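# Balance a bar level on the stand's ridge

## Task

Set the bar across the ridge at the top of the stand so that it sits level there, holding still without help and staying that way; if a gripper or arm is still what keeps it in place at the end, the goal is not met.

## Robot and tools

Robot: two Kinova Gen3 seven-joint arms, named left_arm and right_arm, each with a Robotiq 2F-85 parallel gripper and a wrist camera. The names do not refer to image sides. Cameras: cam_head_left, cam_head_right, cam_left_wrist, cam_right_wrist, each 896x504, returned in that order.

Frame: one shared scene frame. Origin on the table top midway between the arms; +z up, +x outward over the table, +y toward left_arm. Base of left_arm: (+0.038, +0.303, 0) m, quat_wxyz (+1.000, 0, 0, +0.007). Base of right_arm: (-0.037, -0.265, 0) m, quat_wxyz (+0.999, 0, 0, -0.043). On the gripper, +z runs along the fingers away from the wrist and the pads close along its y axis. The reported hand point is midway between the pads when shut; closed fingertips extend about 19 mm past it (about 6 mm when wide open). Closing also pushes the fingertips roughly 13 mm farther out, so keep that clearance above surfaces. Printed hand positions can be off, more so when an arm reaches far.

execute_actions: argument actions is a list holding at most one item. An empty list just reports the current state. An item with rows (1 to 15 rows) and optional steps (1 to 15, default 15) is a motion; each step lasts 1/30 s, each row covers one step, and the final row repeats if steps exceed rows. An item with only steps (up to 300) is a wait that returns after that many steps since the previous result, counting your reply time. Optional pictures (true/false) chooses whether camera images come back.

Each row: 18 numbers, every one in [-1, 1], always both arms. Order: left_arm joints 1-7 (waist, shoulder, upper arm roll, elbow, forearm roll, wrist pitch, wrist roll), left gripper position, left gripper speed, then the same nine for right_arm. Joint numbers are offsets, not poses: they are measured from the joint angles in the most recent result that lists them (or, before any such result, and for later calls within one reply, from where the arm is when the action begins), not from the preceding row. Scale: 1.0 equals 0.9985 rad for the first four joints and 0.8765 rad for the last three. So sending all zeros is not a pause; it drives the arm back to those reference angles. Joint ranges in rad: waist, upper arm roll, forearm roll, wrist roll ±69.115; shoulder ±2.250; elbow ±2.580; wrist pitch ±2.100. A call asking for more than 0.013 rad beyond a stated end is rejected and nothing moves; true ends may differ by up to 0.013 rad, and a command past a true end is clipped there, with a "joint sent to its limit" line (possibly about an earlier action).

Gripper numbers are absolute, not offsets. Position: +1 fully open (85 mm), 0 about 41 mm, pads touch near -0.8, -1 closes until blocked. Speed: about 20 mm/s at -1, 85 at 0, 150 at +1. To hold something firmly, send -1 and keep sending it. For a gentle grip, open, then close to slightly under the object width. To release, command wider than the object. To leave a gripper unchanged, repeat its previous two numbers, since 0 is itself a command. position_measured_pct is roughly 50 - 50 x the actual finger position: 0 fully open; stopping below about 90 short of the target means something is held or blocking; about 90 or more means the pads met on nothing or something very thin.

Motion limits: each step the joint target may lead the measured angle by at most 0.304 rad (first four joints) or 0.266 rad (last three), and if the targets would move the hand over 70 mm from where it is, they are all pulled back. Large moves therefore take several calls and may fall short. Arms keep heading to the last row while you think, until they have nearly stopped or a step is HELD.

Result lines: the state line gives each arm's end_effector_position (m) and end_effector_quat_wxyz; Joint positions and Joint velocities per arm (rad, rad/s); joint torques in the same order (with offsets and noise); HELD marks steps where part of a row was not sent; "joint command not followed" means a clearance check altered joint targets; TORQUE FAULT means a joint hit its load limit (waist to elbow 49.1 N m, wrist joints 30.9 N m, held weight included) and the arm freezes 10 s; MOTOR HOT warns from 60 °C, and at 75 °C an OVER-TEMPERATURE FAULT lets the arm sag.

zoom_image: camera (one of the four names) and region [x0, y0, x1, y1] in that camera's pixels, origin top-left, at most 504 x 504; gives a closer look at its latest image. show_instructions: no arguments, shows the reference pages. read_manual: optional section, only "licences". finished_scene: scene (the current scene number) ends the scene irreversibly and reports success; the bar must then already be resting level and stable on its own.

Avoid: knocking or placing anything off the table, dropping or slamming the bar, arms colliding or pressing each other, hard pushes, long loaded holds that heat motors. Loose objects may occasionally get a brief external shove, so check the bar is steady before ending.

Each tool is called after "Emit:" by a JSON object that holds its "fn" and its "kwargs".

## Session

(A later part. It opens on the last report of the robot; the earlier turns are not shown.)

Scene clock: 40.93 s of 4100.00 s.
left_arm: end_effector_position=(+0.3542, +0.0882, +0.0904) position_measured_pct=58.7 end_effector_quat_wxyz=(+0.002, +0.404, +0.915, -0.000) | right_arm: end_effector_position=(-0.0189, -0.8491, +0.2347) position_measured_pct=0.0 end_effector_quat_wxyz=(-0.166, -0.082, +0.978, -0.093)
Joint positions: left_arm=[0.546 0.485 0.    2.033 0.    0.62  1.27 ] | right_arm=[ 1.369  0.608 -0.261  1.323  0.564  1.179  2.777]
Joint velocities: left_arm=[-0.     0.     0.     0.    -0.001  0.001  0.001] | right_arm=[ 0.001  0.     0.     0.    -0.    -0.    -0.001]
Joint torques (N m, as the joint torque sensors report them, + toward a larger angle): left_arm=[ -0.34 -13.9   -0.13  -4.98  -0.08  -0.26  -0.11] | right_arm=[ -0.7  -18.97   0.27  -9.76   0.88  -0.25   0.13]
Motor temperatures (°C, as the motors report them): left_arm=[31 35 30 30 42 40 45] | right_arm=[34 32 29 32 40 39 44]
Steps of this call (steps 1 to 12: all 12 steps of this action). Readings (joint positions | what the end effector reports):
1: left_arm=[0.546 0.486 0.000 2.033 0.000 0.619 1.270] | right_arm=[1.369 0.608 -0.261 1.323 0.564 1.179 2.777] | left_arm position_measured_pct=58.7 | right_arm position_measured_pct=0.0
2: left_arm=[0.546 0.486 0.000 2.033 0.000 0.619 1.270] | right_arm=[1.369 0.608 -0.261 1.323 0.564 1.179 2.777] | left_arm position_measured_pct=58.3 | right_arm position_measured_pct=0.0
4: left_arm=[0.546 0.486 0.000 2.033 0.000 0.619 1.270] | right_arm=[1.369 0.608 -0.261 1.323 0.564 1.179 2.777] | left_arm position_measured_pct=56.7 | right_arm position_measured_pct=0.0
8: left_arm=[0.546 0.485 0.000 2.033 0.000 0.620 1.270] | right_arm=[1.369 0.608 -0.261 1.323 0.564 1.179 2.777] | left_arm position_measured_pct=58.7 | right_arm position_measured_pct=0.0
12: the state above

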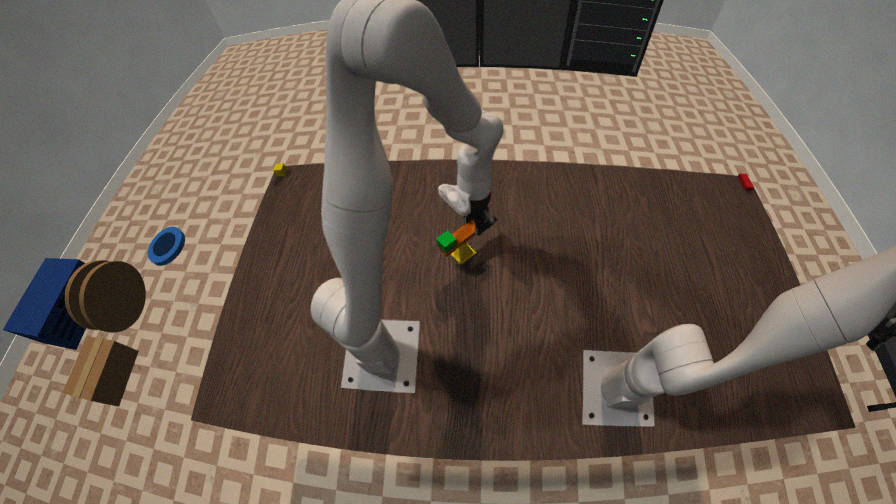

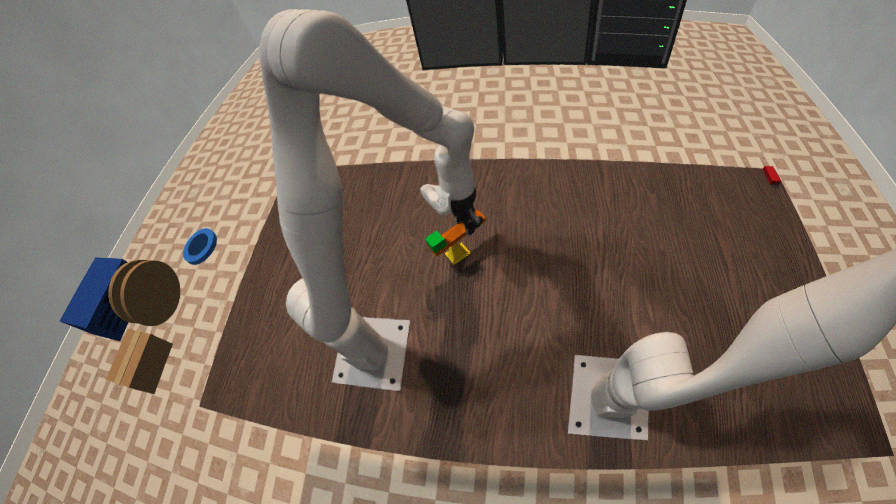

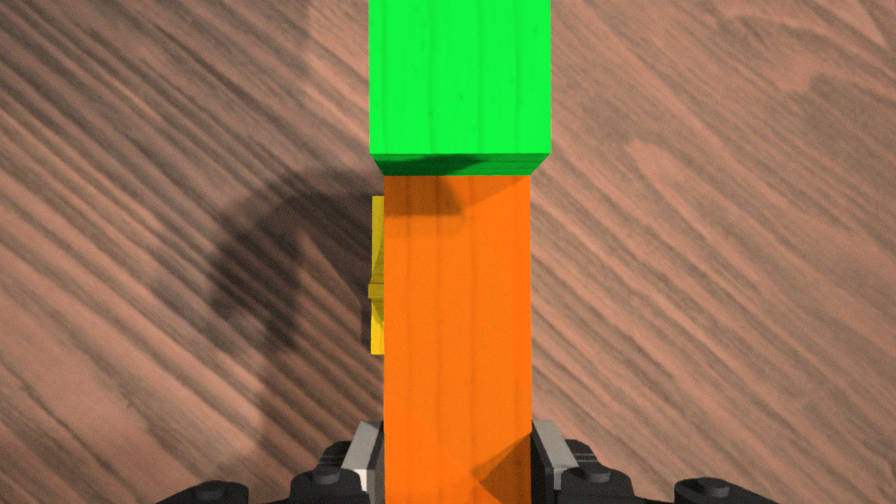

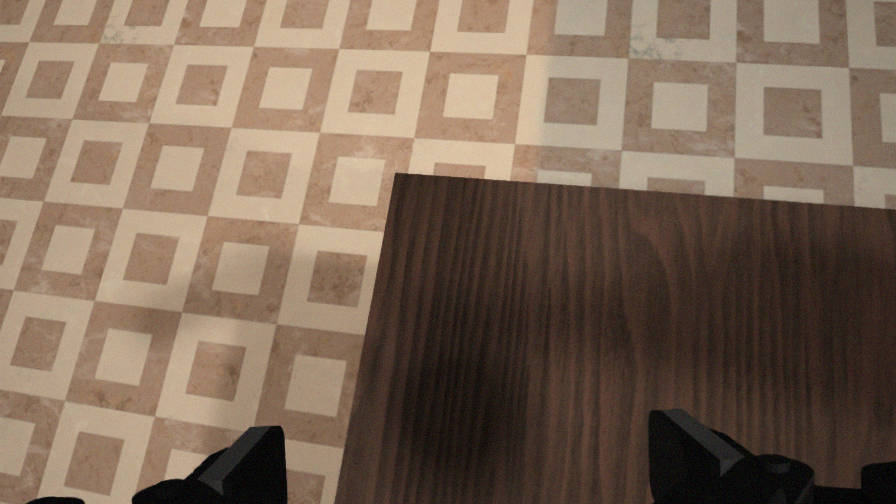

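Emit:
{"fn": "execute_actions", "kwargs": {"actions": [{"rows":[[0,0.003,0,-0.0085,0,0.006,0,-0.23,0,0,0,0,0,0,0,0,1,0]],"steps":15}], "pictures": false}}

Emit:
{"fn": "execute_actions", "kwargs": {"actions": [{"rows":[[0,0,0,0,0,0,0,-0.12,0,0,0,0,0,0,0,0,1,0],[0,0,0,0,0,0,0,-0.12,0,0,0,0,0,0,0,0,1,0],[0,0,0,0,0,0,0,-0.12,0,0,0,0,0,0,0,0,1,0],[0,0,0,0,0,0,0,-0.21,0,0,0,0,0,0,0,0,1,0]],"steps":10}]}}

Emit:
{"fn": "execute_actions", "kwargs": {"actions": [{"rows":[[0,0,0,0,0,0,0,-0.12,0,0,0,0,0,0,0,0,1,0],[0,0,0,0,0,0,0,-0.12,0,0,0,0,0,0,0,0,1,0],[0,0,0,0,0,0,0,-0.12,0,0,0,0,0,0,0,0,1,0],[0,0,0,0,0,0,0,-0.21,0,0,0,0,0,0,0,0,1,0]],"steps":10}]}}

Emit:
{"fn": "execute_actions", "kwargs": {"actions": [{"rows":[[0,0,0,0,0,0,0,-0.12,0,0,0,0,0,0,0,0,1,0],[0,0,0,0,0,0,0,-0.12,0,0,0,0,0,0,0,0,1,0],[0,0,0,0,0,0,0,-0.12,0,0,0,0,0,0,0,0,1,0],[0,0,0,0,0,0,0,-0.21,0,0,0,0,0,0,0,0,1,0]],"steps":10}]}}

Scene clock: 46.63 s of 4100.00 s.
left_arm: end_effector_position=(+0.3564, +0.0869, +0.0909) position_measured_pct=58.7 end_effector_quat_wxyz=(+0.002, +0.404, +0.915, -0.000) | right_arm: end_effector_position=(-0.0189, -0.8491, +0.2347) position_measured_pct=0.0 end_effector_quat_wxyz=(-0.166, -0.082, +0.978, -0.093)
Joint positions: left_arm=[0.546 0.488 0.    2.025 0.    0.625 1.27 ] | right_arm=[ 1.369  0.608 -0.261  1.323  0.564  1.179  2.777]
Joint velocities: left_arm=[ 0.     0.    -0.001  0.     0.001  0.    -0.   ] | right_arm=[-0.001 -0.001  0.    -0.     0.    -0.     0.   ]
Joint torques (N m, as the joint torque sensors report them, + toward a larger angle): left_arm=[  0.01 -14.63  -0.15  -5.19  -0.25  -0.32  -0.07] | right_arm=[ -0.49 -18.97   0.22  -9.41   0.85  -0.21   0.04]
Motor temperatures (°C, as the motors report them): left_arm=[31 35 30 30 42 40 45] | right_arm=[34 32 29 32 40 39 44]
Steps of this call (steps 1 to 15: the robot went on to your last target; steps 16 to 90: nothing new was sent; then 2.20 s passed at rest; steps 91 to 105: all 15 steps of this action). Readings (joint positions | what the end effector reports):
91: left_arm=[0.546 0.486 0.000 2.033 0.000 0.620 1.270] | right_arm=[1.369 0.608 -0.261 1.323 0.564 1.179 2.777] | left_arm position_measured_pct=58.7 | right_arm position_measured_pct=0.0
92: left_arm=[0.546 0.487 0.000 2.030 0.000 0.622 1.270] | right_arm=[1.369 0.608 -0.261 1.323 0.564 1.179 2.777] | left_arm position_measured_pct=58.7 | right_arm position_measured_pct=0.0
94: left_arm=[0.546 0.488 0.000 2.027 0.000 0.624 1.270] | right_arm=[1.369 0.608 -0.261 1.323 0.564 1.179 2.777] | left_arm position_measured_pct=58.7 | right_arm position_measured_pct=0.0
98: left_arm=[0.546 0.488 0.000 2.025 0.000 0.625 1.270] | right_arm=[1.369 0.608 -0.261 1.323 0.564 1.179 2.777] | left_arm position_measured_pct=58.7 | right_arm position_measured_pct=0.0
105: the state above

Scene clock: 46.97 s of 4100.00 s.
left_arm: end_effector_position=(+0.3565, +0.0869, +0.0910) position_measured_pct=58.3 end_effector_quat_wxyz=(+0.002, +0.404, +0.915, -0.000) | right_arm: end_effector_position=(-0.0189, -0.8491, +0.2347) position_measured_pct=0.0 end_effector_quat_wxyz=(-0.166, -0.082, +0.978, -0.093)
Joint positions: left_arm=[0.546 0.488 0.    2.025 0.    0.625 1.27 ] | right_arm=[ 1.369  0.608 -0.261  1.323  0.564  1.179  2.777]
Joint velocities: left_arm=[-0.    -0.     0.    -0.001  0.001  0.    -0.   ] | right_arm=[-0.     0.001  0.001  0.    -0.     0.     0.001]
Joint torques (N m, as the joint torque sensors report them, + toward a larger angle): left_arm=[ -0.13 -13.7   -0.17  -5.28  -0.35  -0.02  -0.53] | right_arm=[ -0.58 -19.21   0.25  -9.51   0.89  -0.4    0.04]
Motor temperatures (°C, as the motors report them): left_arm=[31 35 30 30 42 40 45] | right_arm=[34 32 29 32 40 39 44]
Steps of this call (steps 1 to 10: all 10 steps of this action). Readings (joint positions | what the end effector reports):
1: left_arm=[0.546 0.488 0.000 2.025 0.000 0.625 1.270] | right_arm=[1.369 0.608 -0.261 1.323 0.564 1.179 2.777] | left_arm position_measured_pct=58.7 | right_arm position_measured_pct=0.0
2: left_arm=[0.546 0.488 0.000 2.025 0.000 0.625 1.270] | right_arm=[1.369 0.608 -0.261 1.323 0.564 1.179 2.777] | left_arm position_measured_pct=58.3 | right_arm position_measured_pct=0.0
4: left_arm=[0.546 0.488 0.000 2.025 0.000 0.625 1.270] | right_arm=[1.369 0.608 -0.261 1.323 0.564 1.179 2.777] | left_arm position_measured_pct=56.7 | right_arm position_measured_pct=0.0
8: left_arm=[0.546 0.488 0.000 2.025 0.000 0.625 1.270] | right_arm=[1.369 0.608 -0.261 1.323 0.564 1.179 2.777] | left_arm position_measured_pct=58.3 | right_arm position_measured_pct=0.0
10: the state above

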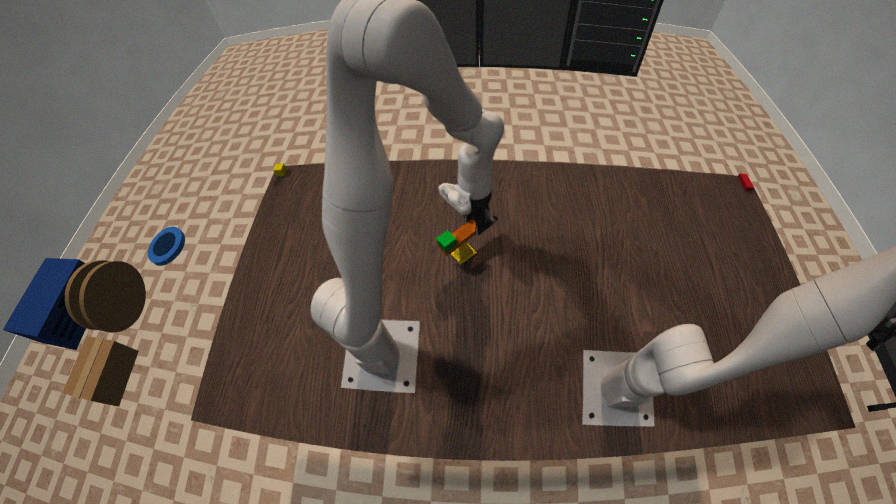

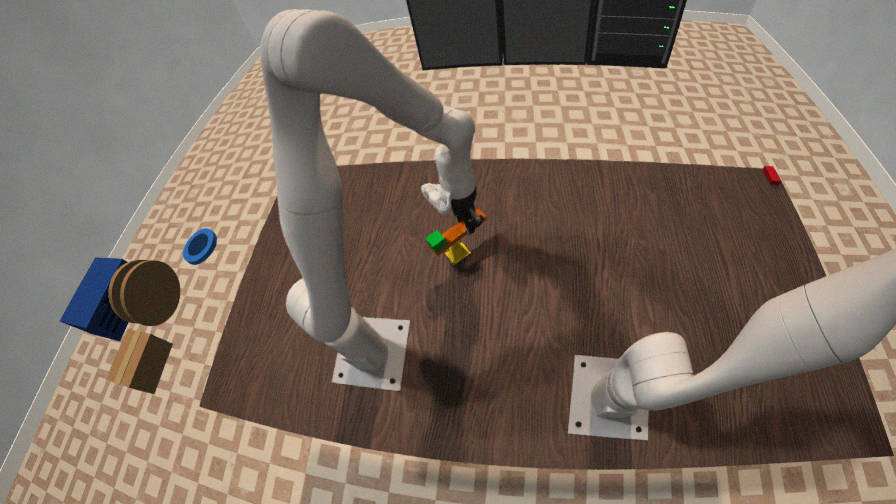

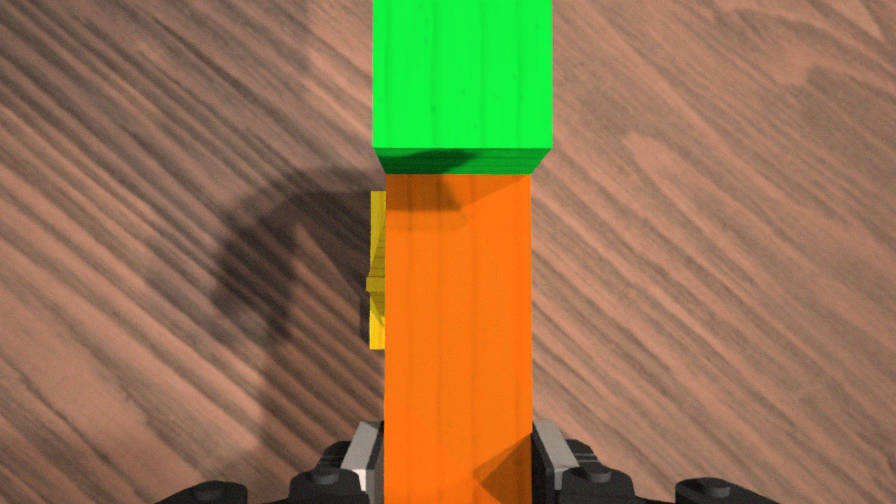

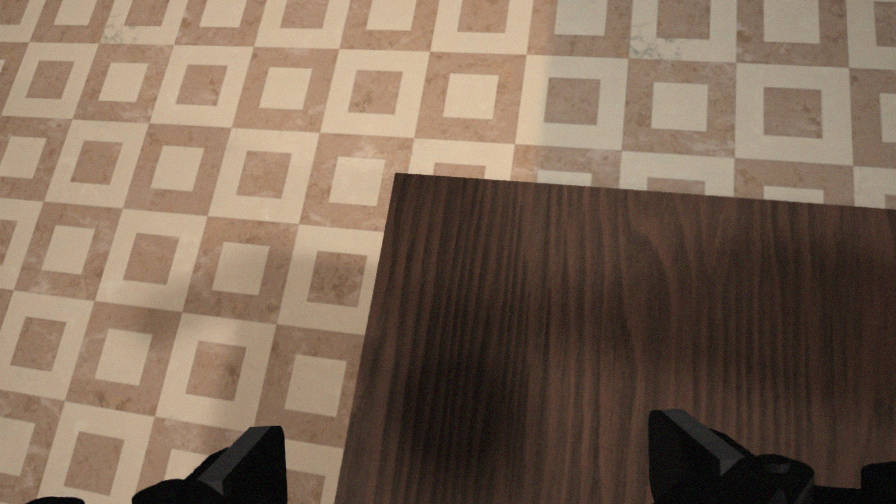

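Scene clock: 47.30 s of 4100.00 s.
left_arm: end_effector_position=(+0.3565, +0.0869, +0.0911) position_measured_pct=58.3 end_effector_quat_wxyz=(+0.002, +0.404, +0.915, -0.000) | right_arm: end_effector_position=(-0.0189, -0.8491, +0.2347) position_measured_pct=0.0 end_effector_quat_wxyz=(-0.166, -0.082, +0.978, -0.093)
Joint positions: left_arm=[0.546 0.488 0.    2.025 0.    0.625 1.27 ] | right_arm=[ 1.369  0.608 -0.261  1.323  0.564  1.179  2.777]
Joint velocities: left_arm=[-0.001  0.     0.     0.001 -0.     0.    -0.   ] | right_arm=[-0.001 -0.002 -0.001 -0.     0.     0.    -0.   ]
Joint torques (N m, as the joint torque sensors report them, + toward a larger angle): left_arm=[ -0.56 -14.05   0.33  -4.86   0.    -0.4   -0.15] | right_arm=[ -0.61 -18.99   0.18  -9.51   0.87  -0.23  -0.02]
Motor temperatures (°C, as the motors report them): left_arm=[31 35 30 30 42 40 45] | right_arm=[34 32 29 32 40 39 44]
Steps of this call (steps 1 to 10: all 10 steps of this action). Readings (joint positions | what the end effector reports):
1: left_arm=[0.546 0.488 0.000 2.025 0.000 0.625 1.270] | right_arm=[1.369 0.608 -0.261 1.323 0.564 1.179 2.777] | left_arm position_measured_pct=58.3 | right_arm position_measured_pct=0.0
2: left_arm=[0.546 0.488 0.000 2.025 0.000 0.625 1.270] | right_arm=[1.369 0.608 -0.261 1.323 0.564 1.179 2.777] | left_arm position_measured_pct=58.3 | right_arm position_measured_pct=0.0
4: left_arm=[0.546 0.488 0.000 2.025 0.000 0.625 1.270] | right_arm=[1.369 0.608 -0.261 1.323 0.564 1.179 2.777] | left_arm position_measured_pct=56.7 | right_arm position_measured_pct=0.0
8: left_arm=[0.546 0.488 0.000 2.025 0.000 0.625 1.270] | right_arm=[1.369 0.608 -0.261 1.323 0.564 1.179 2.777] | left_arm position_measured_pct=58.3 | right_arm position_measured_pct=0.0
10: the state above

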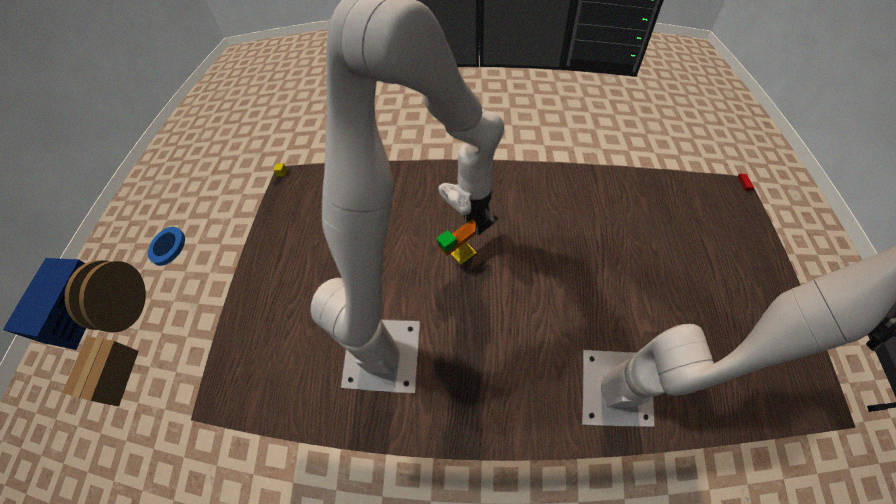

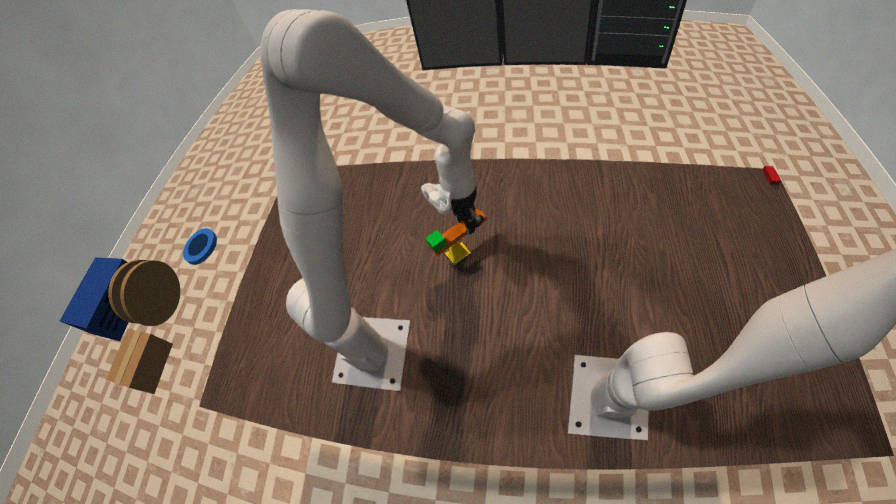

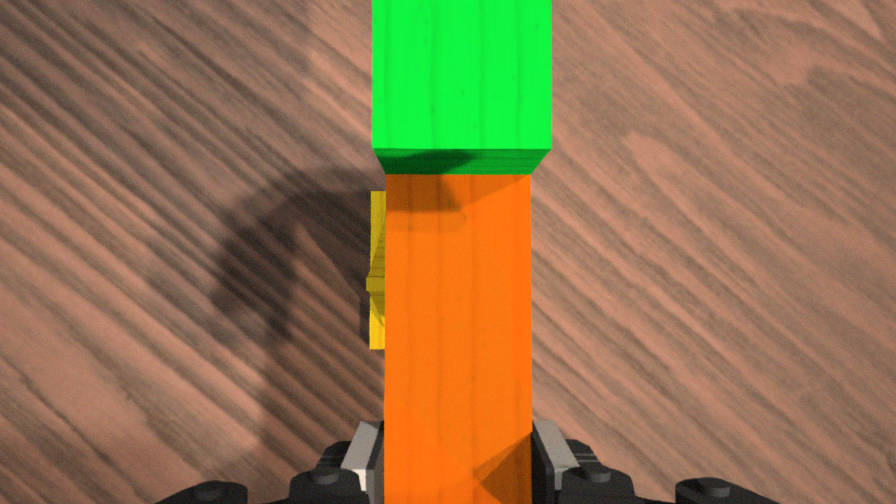

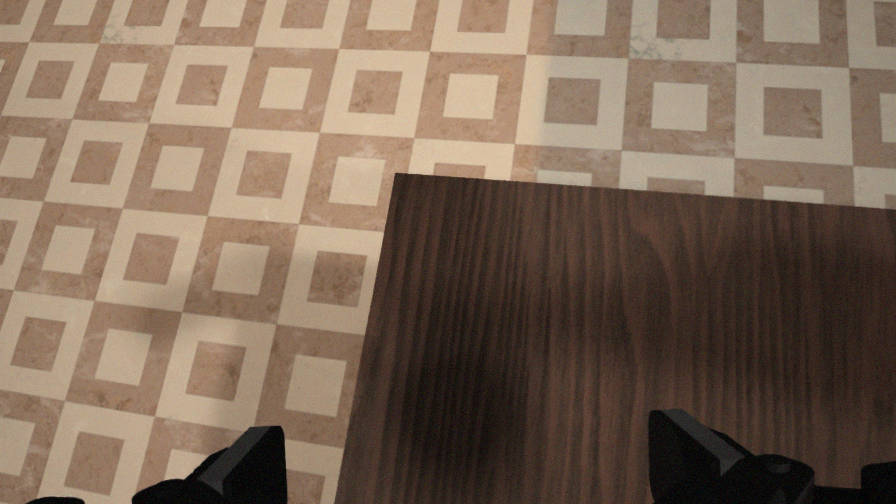

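Scene clock: 47.63 s of 4100.00 s.
left_arm: end_effector_position=(+0.3565, +0.0869, +0.0912) position_measured_pct=58.3 end_effector_quat_wxyz=(+0.002, +0.404, +0.915, -0.000) | right_arm: end_effector_position=(-0.0189, -0.8491, +0.2347) position_measured_pct=0.0 end_effector_quat_wxyz=(-0.166, -0.082, +0.978, -0.093)
Joint positions: left_arm=[0.546 0.487 0.    2.025 0.    0.625 1.27 ] | right_arm=[ 1.369  0.608 -0.261  1.323  0.564  1.179  2.777]
Joint velocities: left_arm=[-0.    -0.    -0.    -0.    -0.001 -0.    -0.   ] | right_arm=[-0.    -0.     0.    -0.     0.    -0.     0.003]
Joint torques (N m, as the joint torque sensors report them, + toward a larger angle): left_arm=[  0.1  -13.67   0.22  -5.18  -0.38  -0.24  -0.36] | right_arm=[ -0.54 -19.18   0.11  -9.21   0.85  -0.26   0.04]
Motor temperatures (°C, as the motors report them): left_arm=[31 35 30 30 42 40 45] | right_arm=[34 32 29 32 40 39 44]
Steps of this call (steps 1 to 10: all 10 steps of this action). Readings (joint positions | what the end effector reports):
1: left_arm=[0.546 0.488 0.000 2.025 0.000 0.625 1.270] | right_arm=[1.369 0.608 -0.261 1.323 0.564 1.179 2.777] | left_arm position_measured_pct=58.3 | right_arm position_measured_pct=0.0
2: left_arm=[0.546 0.488 0.000 2.025 0.000 0.625 1.270] | right_arm=[1.369 0.608 -0.261 1.323 0.564 1.179 2.777] | left_arm position_measured_pct=58.3 | right_arm position_measured_pct=0.0
4: left_arm=[0.546 0.488 0.000 2.025 0.000 0.625 1.270] | right_arm=[1.369 0.608 -0.261 1.323 0.564 1.179 2.777] | left_arm position_measured_pct=56.7 | right_arm position_measured_pct=0.0
8: left_arm=[0.546 0.487 0.000 2.025 0.000 0.625 1.270] | right_arm=[1.369 0.608 -0.261 1.323 0.564 1.179 2.777] | left_arm position_measured_pct=58.3 | right_arm position_measured_pct=0.0
10: the state above

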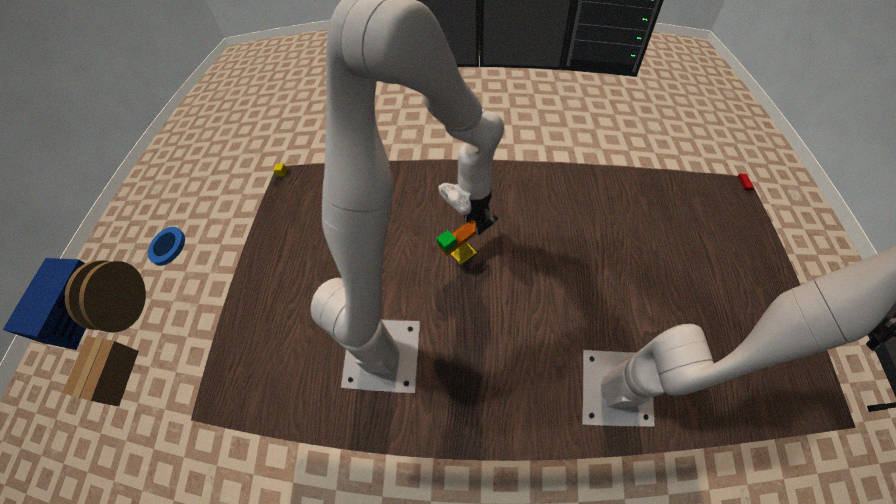

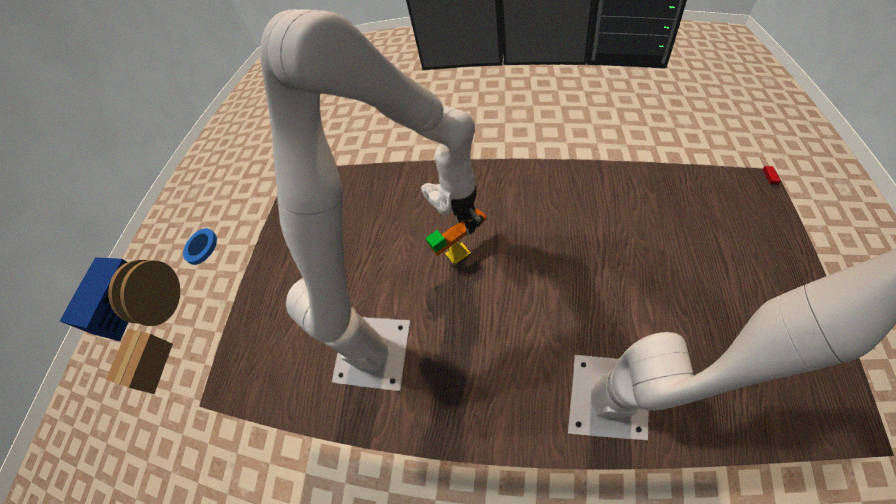

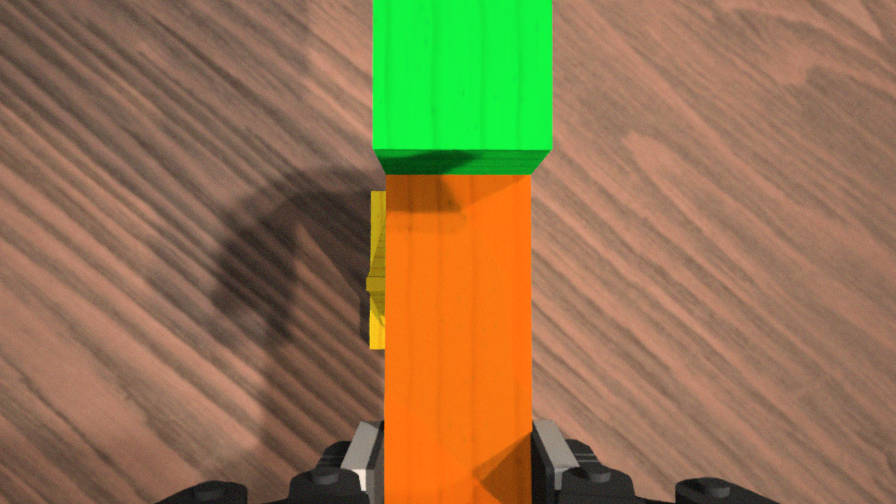

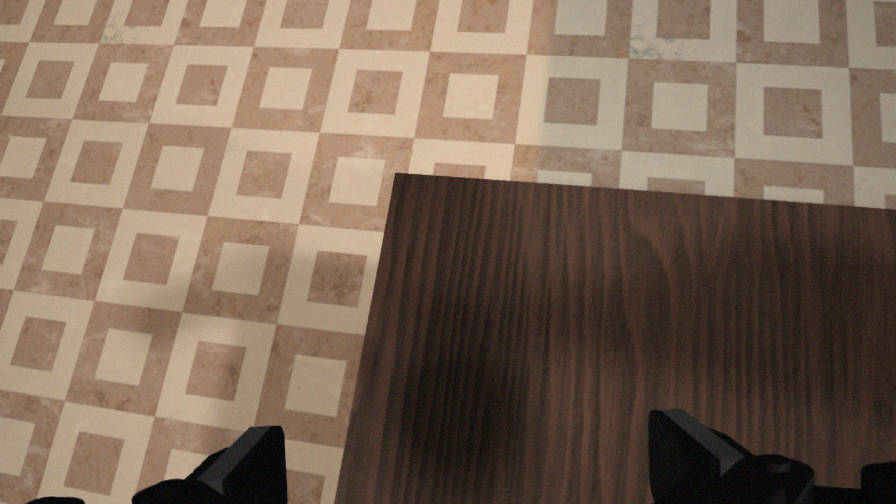

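Emit:
{"fn": "execute_actions", "kwargs": {"actions": [{"rows":[[0,0,0,0,0,0,0,-0.12,0,0,0,0,0,0,0,0,1,0],[0,0,0,0,0,0,0,-0.12,0,0,0,0,0,0,0,0,1,0],[0,0,0,0,0,0,0,-0.12,0,0,0,0,0,0,0,0,1,0],[0,0,0,0,0,0,0,-0.12,0,0,0,0,0,0,0,0,1,0],[0,0,0,0,0,0,0,-0.12,0,0,0,0,0,0,0,0,1,0],[0,0,0,0,0,0,0,-0.21,0,0,0,0,0,0,0,0,1,0]],"steps":12}]}}

Scene clock: 58.90 s of 4100.00 s.
left_arm: end_effector_position=(+0.3565, +0.0869, +0.0913) position_measured_pct=58.3 end_effector_quat_wxyz=(+0.002, +0.404, +0.915, -0.000) | right_arm: end_effector_position=(-0.0189, -0.8491, +0.2347) position_measured_pct=0.0 end_effector_quat_wxyz=(-0.166, -0.082, +0.978, -0.093)
Joint positions: left_arm=[0.546 0.487 0.    2.025 0.    0.626 1.27 ] | right_arm=[ 1.369  0.608 -0.261  1.323  0.564  1.179  2.777]
Joint velocities: left_arm=[-0.001 -0.    -0.001  0.    -0.001 -0.    -0.001] | right_arm=[-0.001  0.001 -0.    -0.    -0.     0.     0.001]
Joint torques (N m, as the joint torque sensors report them, + toward a larger angle): left_arm=[ -0.01 -13.78   0.27  -5.17  -0.44   0.03  -0.03] | right_arm=[ -0.48 -19.11   0.24  -9.22   0.76  -0.31   0.04]
Motor temperatures (°C, as the motors report them): left_arm=[31 35 30 30 42 40 45] | right_arm=[34 32 29 33 40 39 44]
Steps of this call (steps 1 to 15: the robot went on to your last target; steps 16 to 90: nothing new was sent; then 7.87 s passed at rest; steps 91 to 102: all 12 steps of this action). Readings (joint positions | what the end effector reports):
91: left_arm=[0.546 0.487 0.000 2.025 0.000 0.625 1.270] | right_arm=[1.369 0.608 -0.261 1.323 0.564 1.179 2.777] | left_arm position_measured_pct=58.3 | right_arm position_measured_pct=0.0
92: left_arm=[0.546 0.487 0.000 2.025 0.000 0.626 1.270] | right_arm=[1.369 0.608 -0.261 1.323 0.564 1.179 2.777] | left_arm position_measured_pct=58.3 | right_arm position_measured_pct=0.0
94: left_arm=[0.546 0.487 0.000 2.025 0.000 0.625 1.270] | right_arm=[1.369 0.608 -0.261 1.323 0.564 1.179 2.777] | left_arm position_measured_pct=56.7 | right_arm position_measured_pct=0.0
98: left_arm=[0.546 0.487 0.000 2.025 0.000 0.626 1.270] | right_arm=[1.369 0.608 -0.261 1.323 0.564 1.179 2.777] | left_arm position_measured_pct=57.9 | right_arm position_measured_pct=0.0
102: the state above

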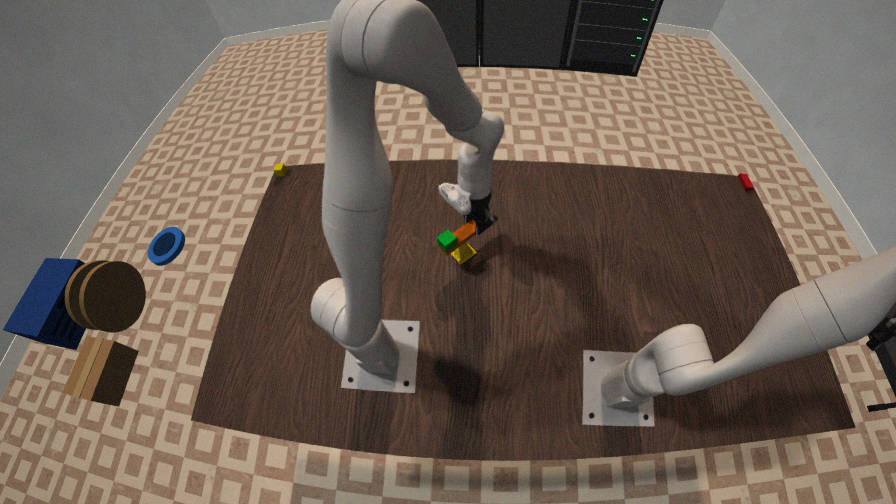

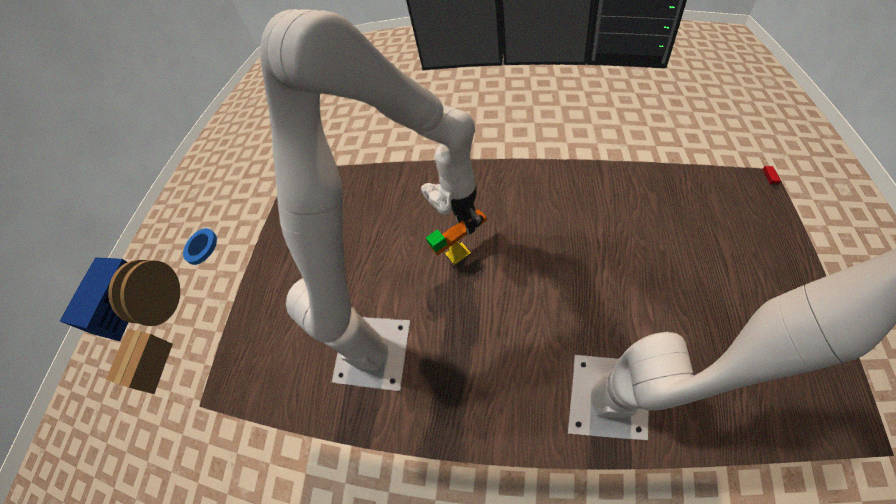

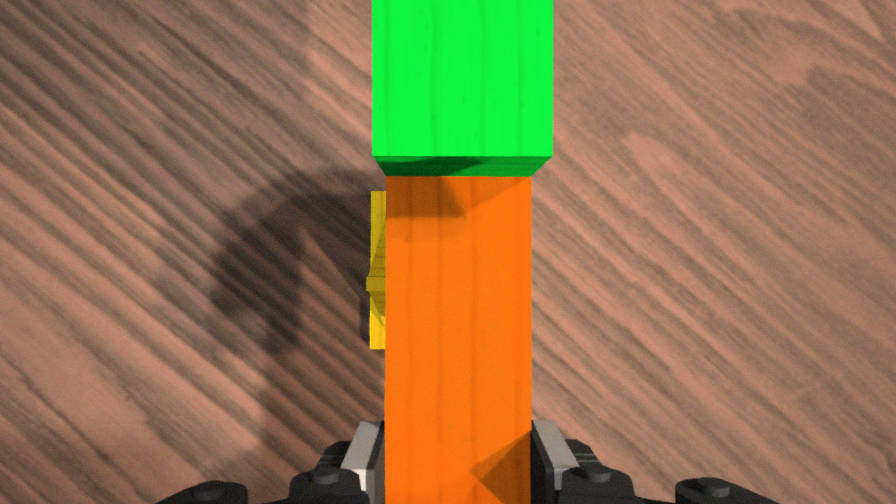

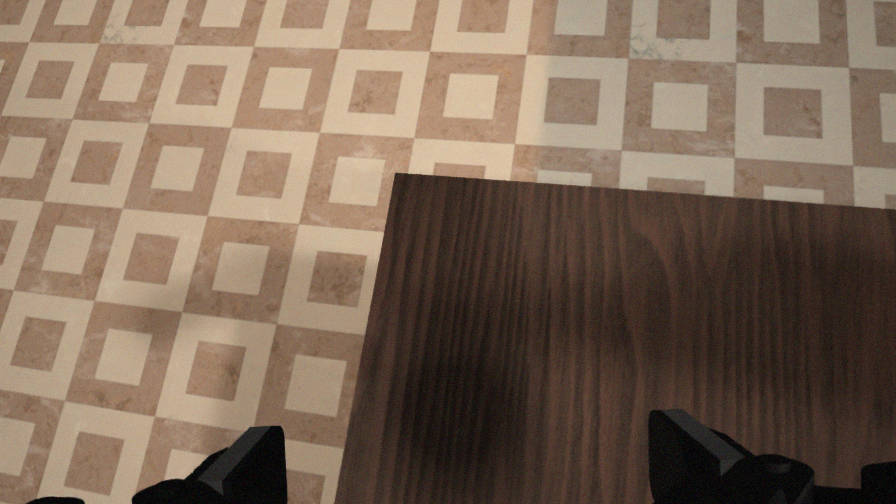

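Emit:
{"fn": "execute_actions", "kwargs": {"actions": [{"rows":[[0,0,0,0,0,0,0,-0.12,0,0,0,0,0,0,0,0,1,0],[0,0,0,0,0,0,0,-0.12,0,0,0,0,0,0,0,0,1,0],[0,0,0,0,0,0,0,-0.12,0,0,0,0,0,0,0,0,1,0],[0,0,0,0,0,0,0,-0.12,0,0,0,0,0,0,0,0,1,0],[0,0,0,0,0,0,0,-0.12,0,0,0,0,0,0,0,0,1,0],[0,0,0,0,0,0,0,-0.21,0,0,0,0,0,0,0,0,1,0]],"steps":12}]}}

Emit:
{"fn": "execute_actions", "kwargs": {"actions": [{"rows":[[0,0,0,0,0,0,0,-0.12,0,0,0,0,0,0,0,0,1,0],[0,0,0,0,0,0,0,-0.12,0,0,0,0,0,0,0,0,1,0],[0,0,0,0,0,0,0,-0.12,0,0,0,0,0,0,0,0,1,0],[0,0,0,0,0,0,0,-0.12,0,0,0,0,0,0,0,0,1,0],[0,0,0,0,0,0,0,-0.12,0,0,0,0,0,0,0,0,1,0],[0,0,0,0,0,0,0,-0.12,0,0,0,0,0,0,0,0,1,0],[0,0,0,0,0,0,0,-0.12,0,0,0,0,0,0,0,0,1,0],[0,0,0,0,0,0,0,-0.21,0,0,0,0,0,0,0,0,1,0]],"steps":14}]}}

Scene clock: 64.43 s of 4100.00 s.
left_arm: end_effector_position=(+0.3565, +0.0869, +0.0914) position_measured_pct=58.3 end_effector_quat_wxyz=(+0.002, +0.404, +0.915, -0.000) | right_arm: end_effector_position=(-0.0189, -0.8491, +0.2347) position_measured_pct=0.0 end_effector_quat_wxyz=(-0.166, -0.082, +0.978, -0.093)
Joint positions: left_arm=[0.546 0.487 0.    2.025 0.    0.626 1.27 ] | right_arm=[ 1.369  0.608 -0.261  1.323  0.564  1.179  2.777]
Joint velocities: left_arm=[ 0.001 -0.    -0.     0.001  0.001 -0.     0.   ] | right_arm=[-0.001 -0.001  0.    -0.    -0.     0.     0.002]
Joint torques (N m, as the joint torque sensors report them, + toward a larger angle): left_arm=[ -0.47 -14.32   0.09  -5.1   -0.75  -0.4   -0.24] | right_arm=[ -0.4  -19.28   0.16  -9.55   0.99  -0.19  -0.03]
Motor temperatures (°C, as the motors report them): left_arm=[31 35 30 30 42 40 45] | right_arm=[34 32 29 33 40 39 44]
Steps of this call (steps 1 to 15: the robot went on to your last target; steps 16 to 90: nothing new was sent; then 2.13 s passed at rest; steps 91 to 102: all 12 steps of this action). Readings (joint positions | what the end effector reports):
91: left_arm=[0.546 0.487 0.000 2.025 0.000 0.626 1.270] | right_arm=[1.369 0.608 -0.261 1.323 0.564 1.179 2.777] | left_arm position_measured_pct=58.3 | right_arm position_measured_pct=0.0
92: left_arm=[0.546 0.487 0.000 2.025 0.000 0.626 1.270] | right_arm=[1.369 0.608 -0.261 1.323 0.564 1.179 2.777] | left_arm position_measured_pct=58.3 | right_arm position_measured_pct=0.0
94: left_arm=[0.546 0.487 0.000 2.025 0.000 0.626 1.270] | right_arm=[1.369 0.608 -0.261 1.323 0.564 1.179 2.777] | left_arm position_measured_pct=56.7 | right_arm position_measured_pct=0.0
98: left_arm=[0.546 0.487 0.000 2.025 0.000 0.626 1.270] | right_arm=[1.369 0.608 -0.261 1.323 0.564 1.179 2.777] | left_arm position_measured_pct=57.9 | right_arm position_measured_pct=0.0
102: the state above

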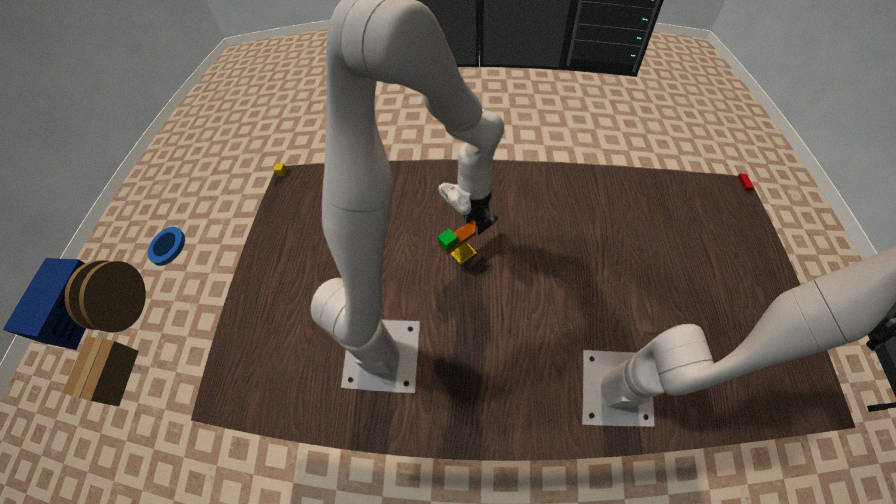

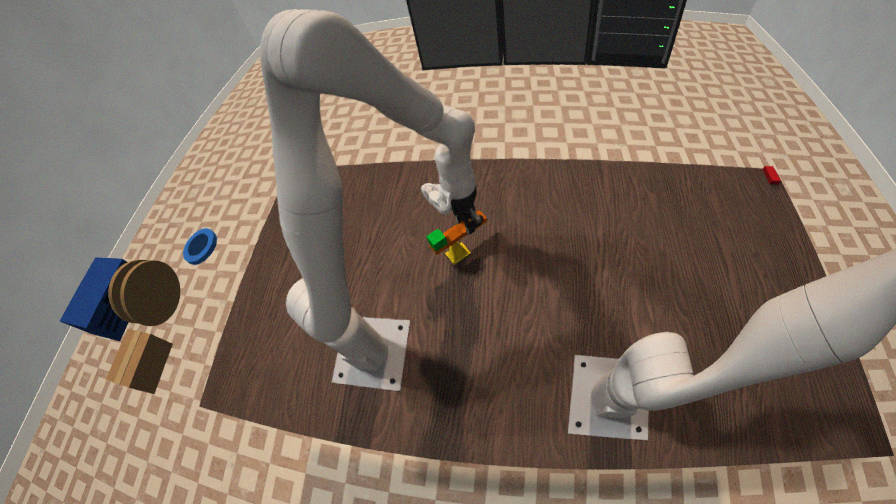

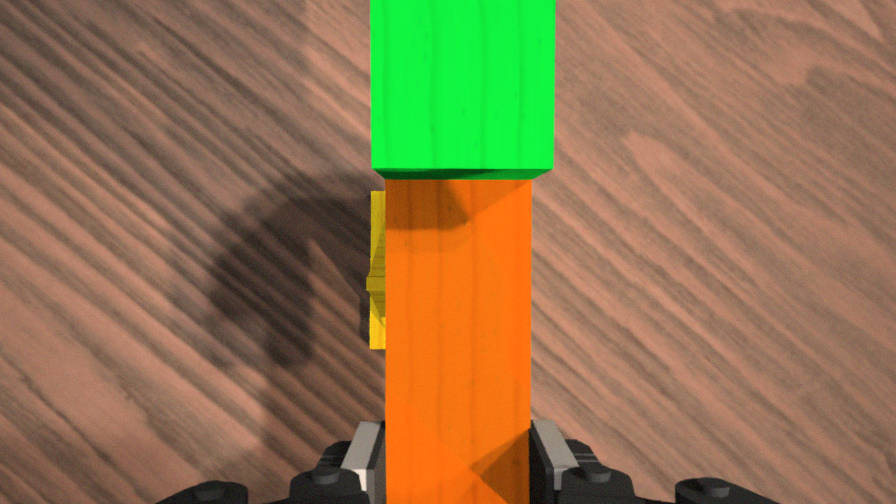

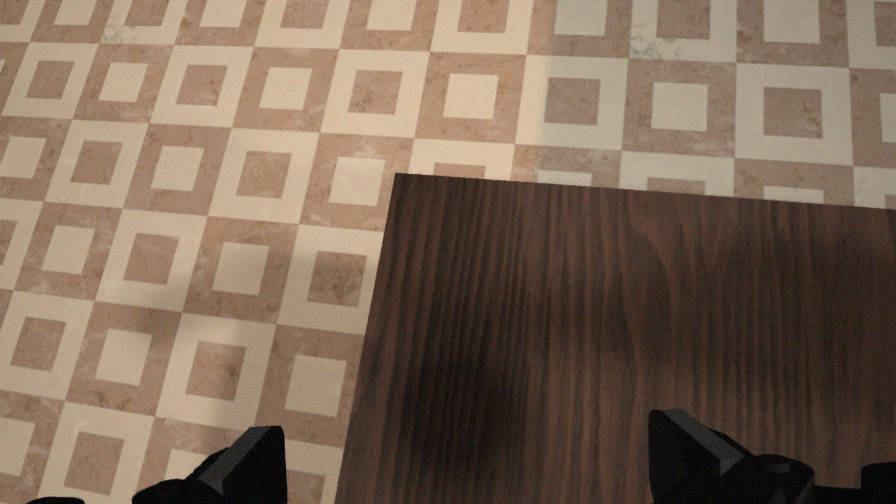

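Scene clock: 64.90 s of 4100.00 s.
left_arm: end_effector_position=(+0.3565, +0.0868, +0.0916) position_measured_pct=58.3 end_effector_quat_wxyz=(+0.002, +0.404, +0.915, -0.000) | right_arm: end_effector_position=(-0.0189, -0.8491, +0.2347) position_measured_pct=0.0 end_effector_quat_wxyz=(-0.166, -0.082, +0.978, -0.093)
Joint positions: left_arm=[0.546 0.486 0.    2.024 0.    0.626 1.27 ] | right_arm=[ 1.369  0.608 -0.261  1.323  0.564  1.179  2.777]
Joint velocities: left_arm=[-0.001 -0.    -0.    -0.     0.001  0.     0.   ] | right_arm=[ 0.001 -0.    -0.001  0.     0.     0.     0.001]
Joint torques (N m, as the joint torque sensors report them, + toward a larger angle): left_arm=[ -0.32 -13.71  -0.02  -4.78  -0.31  -0.29  -0.13] | right_arm=[ -0.5  -19.17   0.15  -9.55   0.68  -0.33   0.11]
Motor temperatures (°C, as the motors report them): left_arm=[31 35 30 30 42 40 45] | right_arm=[34 32 29 33 40 39 44]
Steps of this call (steps 1 to 14: all 14 steps of this action). Readings (joint positions | what the end effector reports):
1: left_arm=[0.546 0.487 0.000 2.025 0.000 0.626 1.270] | right_arm=[1.369 0.608 -0.261 1.323 0.564 1.179 2.777] | left_arm position_measured_pct=58.3 | right_arm position_measured_pct=0.0
2: left_arm=[0.546 0.487 0.000 2.025 0.000 0.626 1.270] | right_arm=[1.369 0.608 -0.261 1.323 0.564 1.179 2.777] | left_arm position_measured_pct=58.3 | right_arm position_measured_pct=0.0
4: left_arm=[0.546 0.487 0.000 2.025 0.000 0.626 1.270] | right_arm=[1.369 0.608 -0.261 1.323 0.564 1.179 2.777] | left_arm position_measured_pct=56.7 | right_arm position_measured_pct=0.0
8: left_arm=[0.546 0.487 0.000 2.025 0.000 0.626 1.270] | right_arm=[1.369 0.608 -0.261 1.323 0.564 1.179 2.777] | left_arm position_measured_pct=56.0 | right_arm position_measured_pct=0.0
14: the state above

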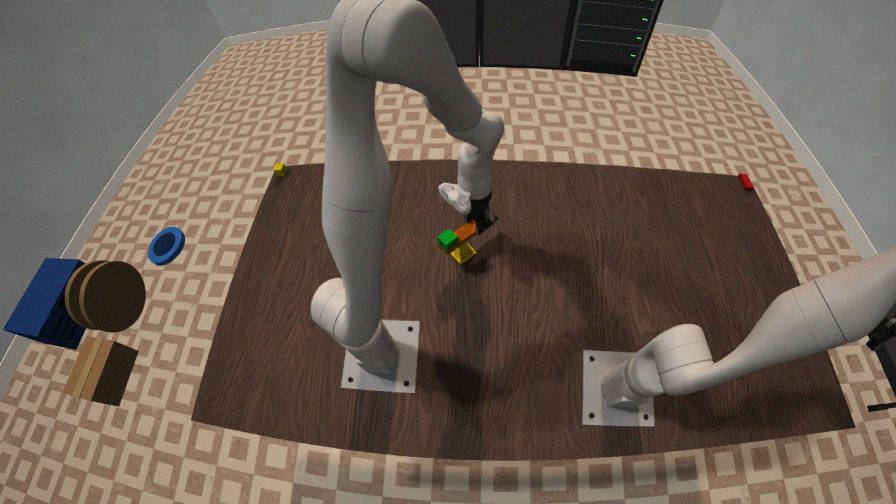

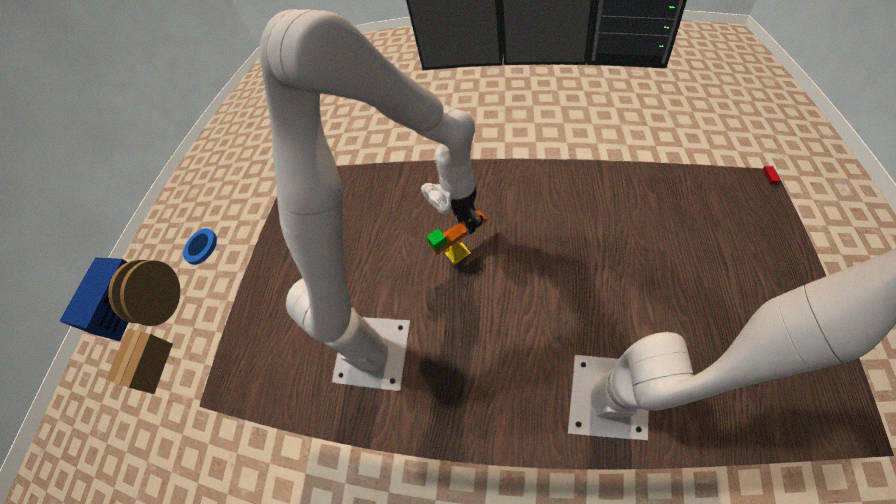

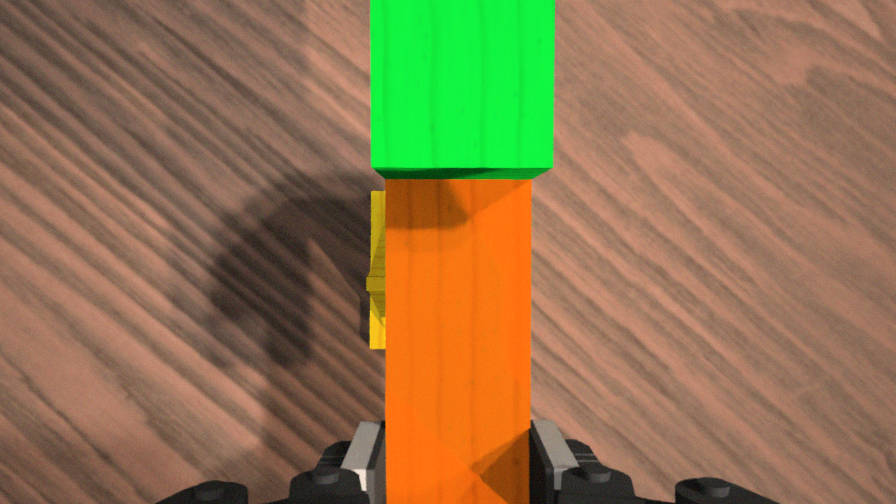

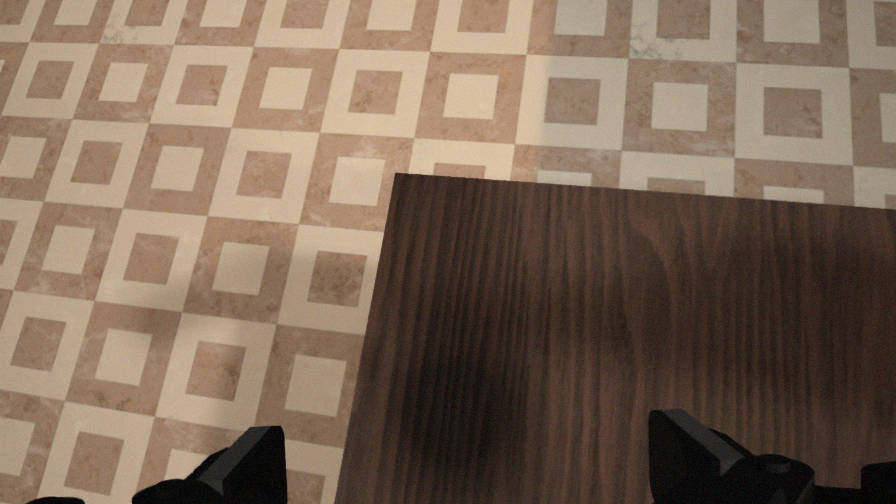

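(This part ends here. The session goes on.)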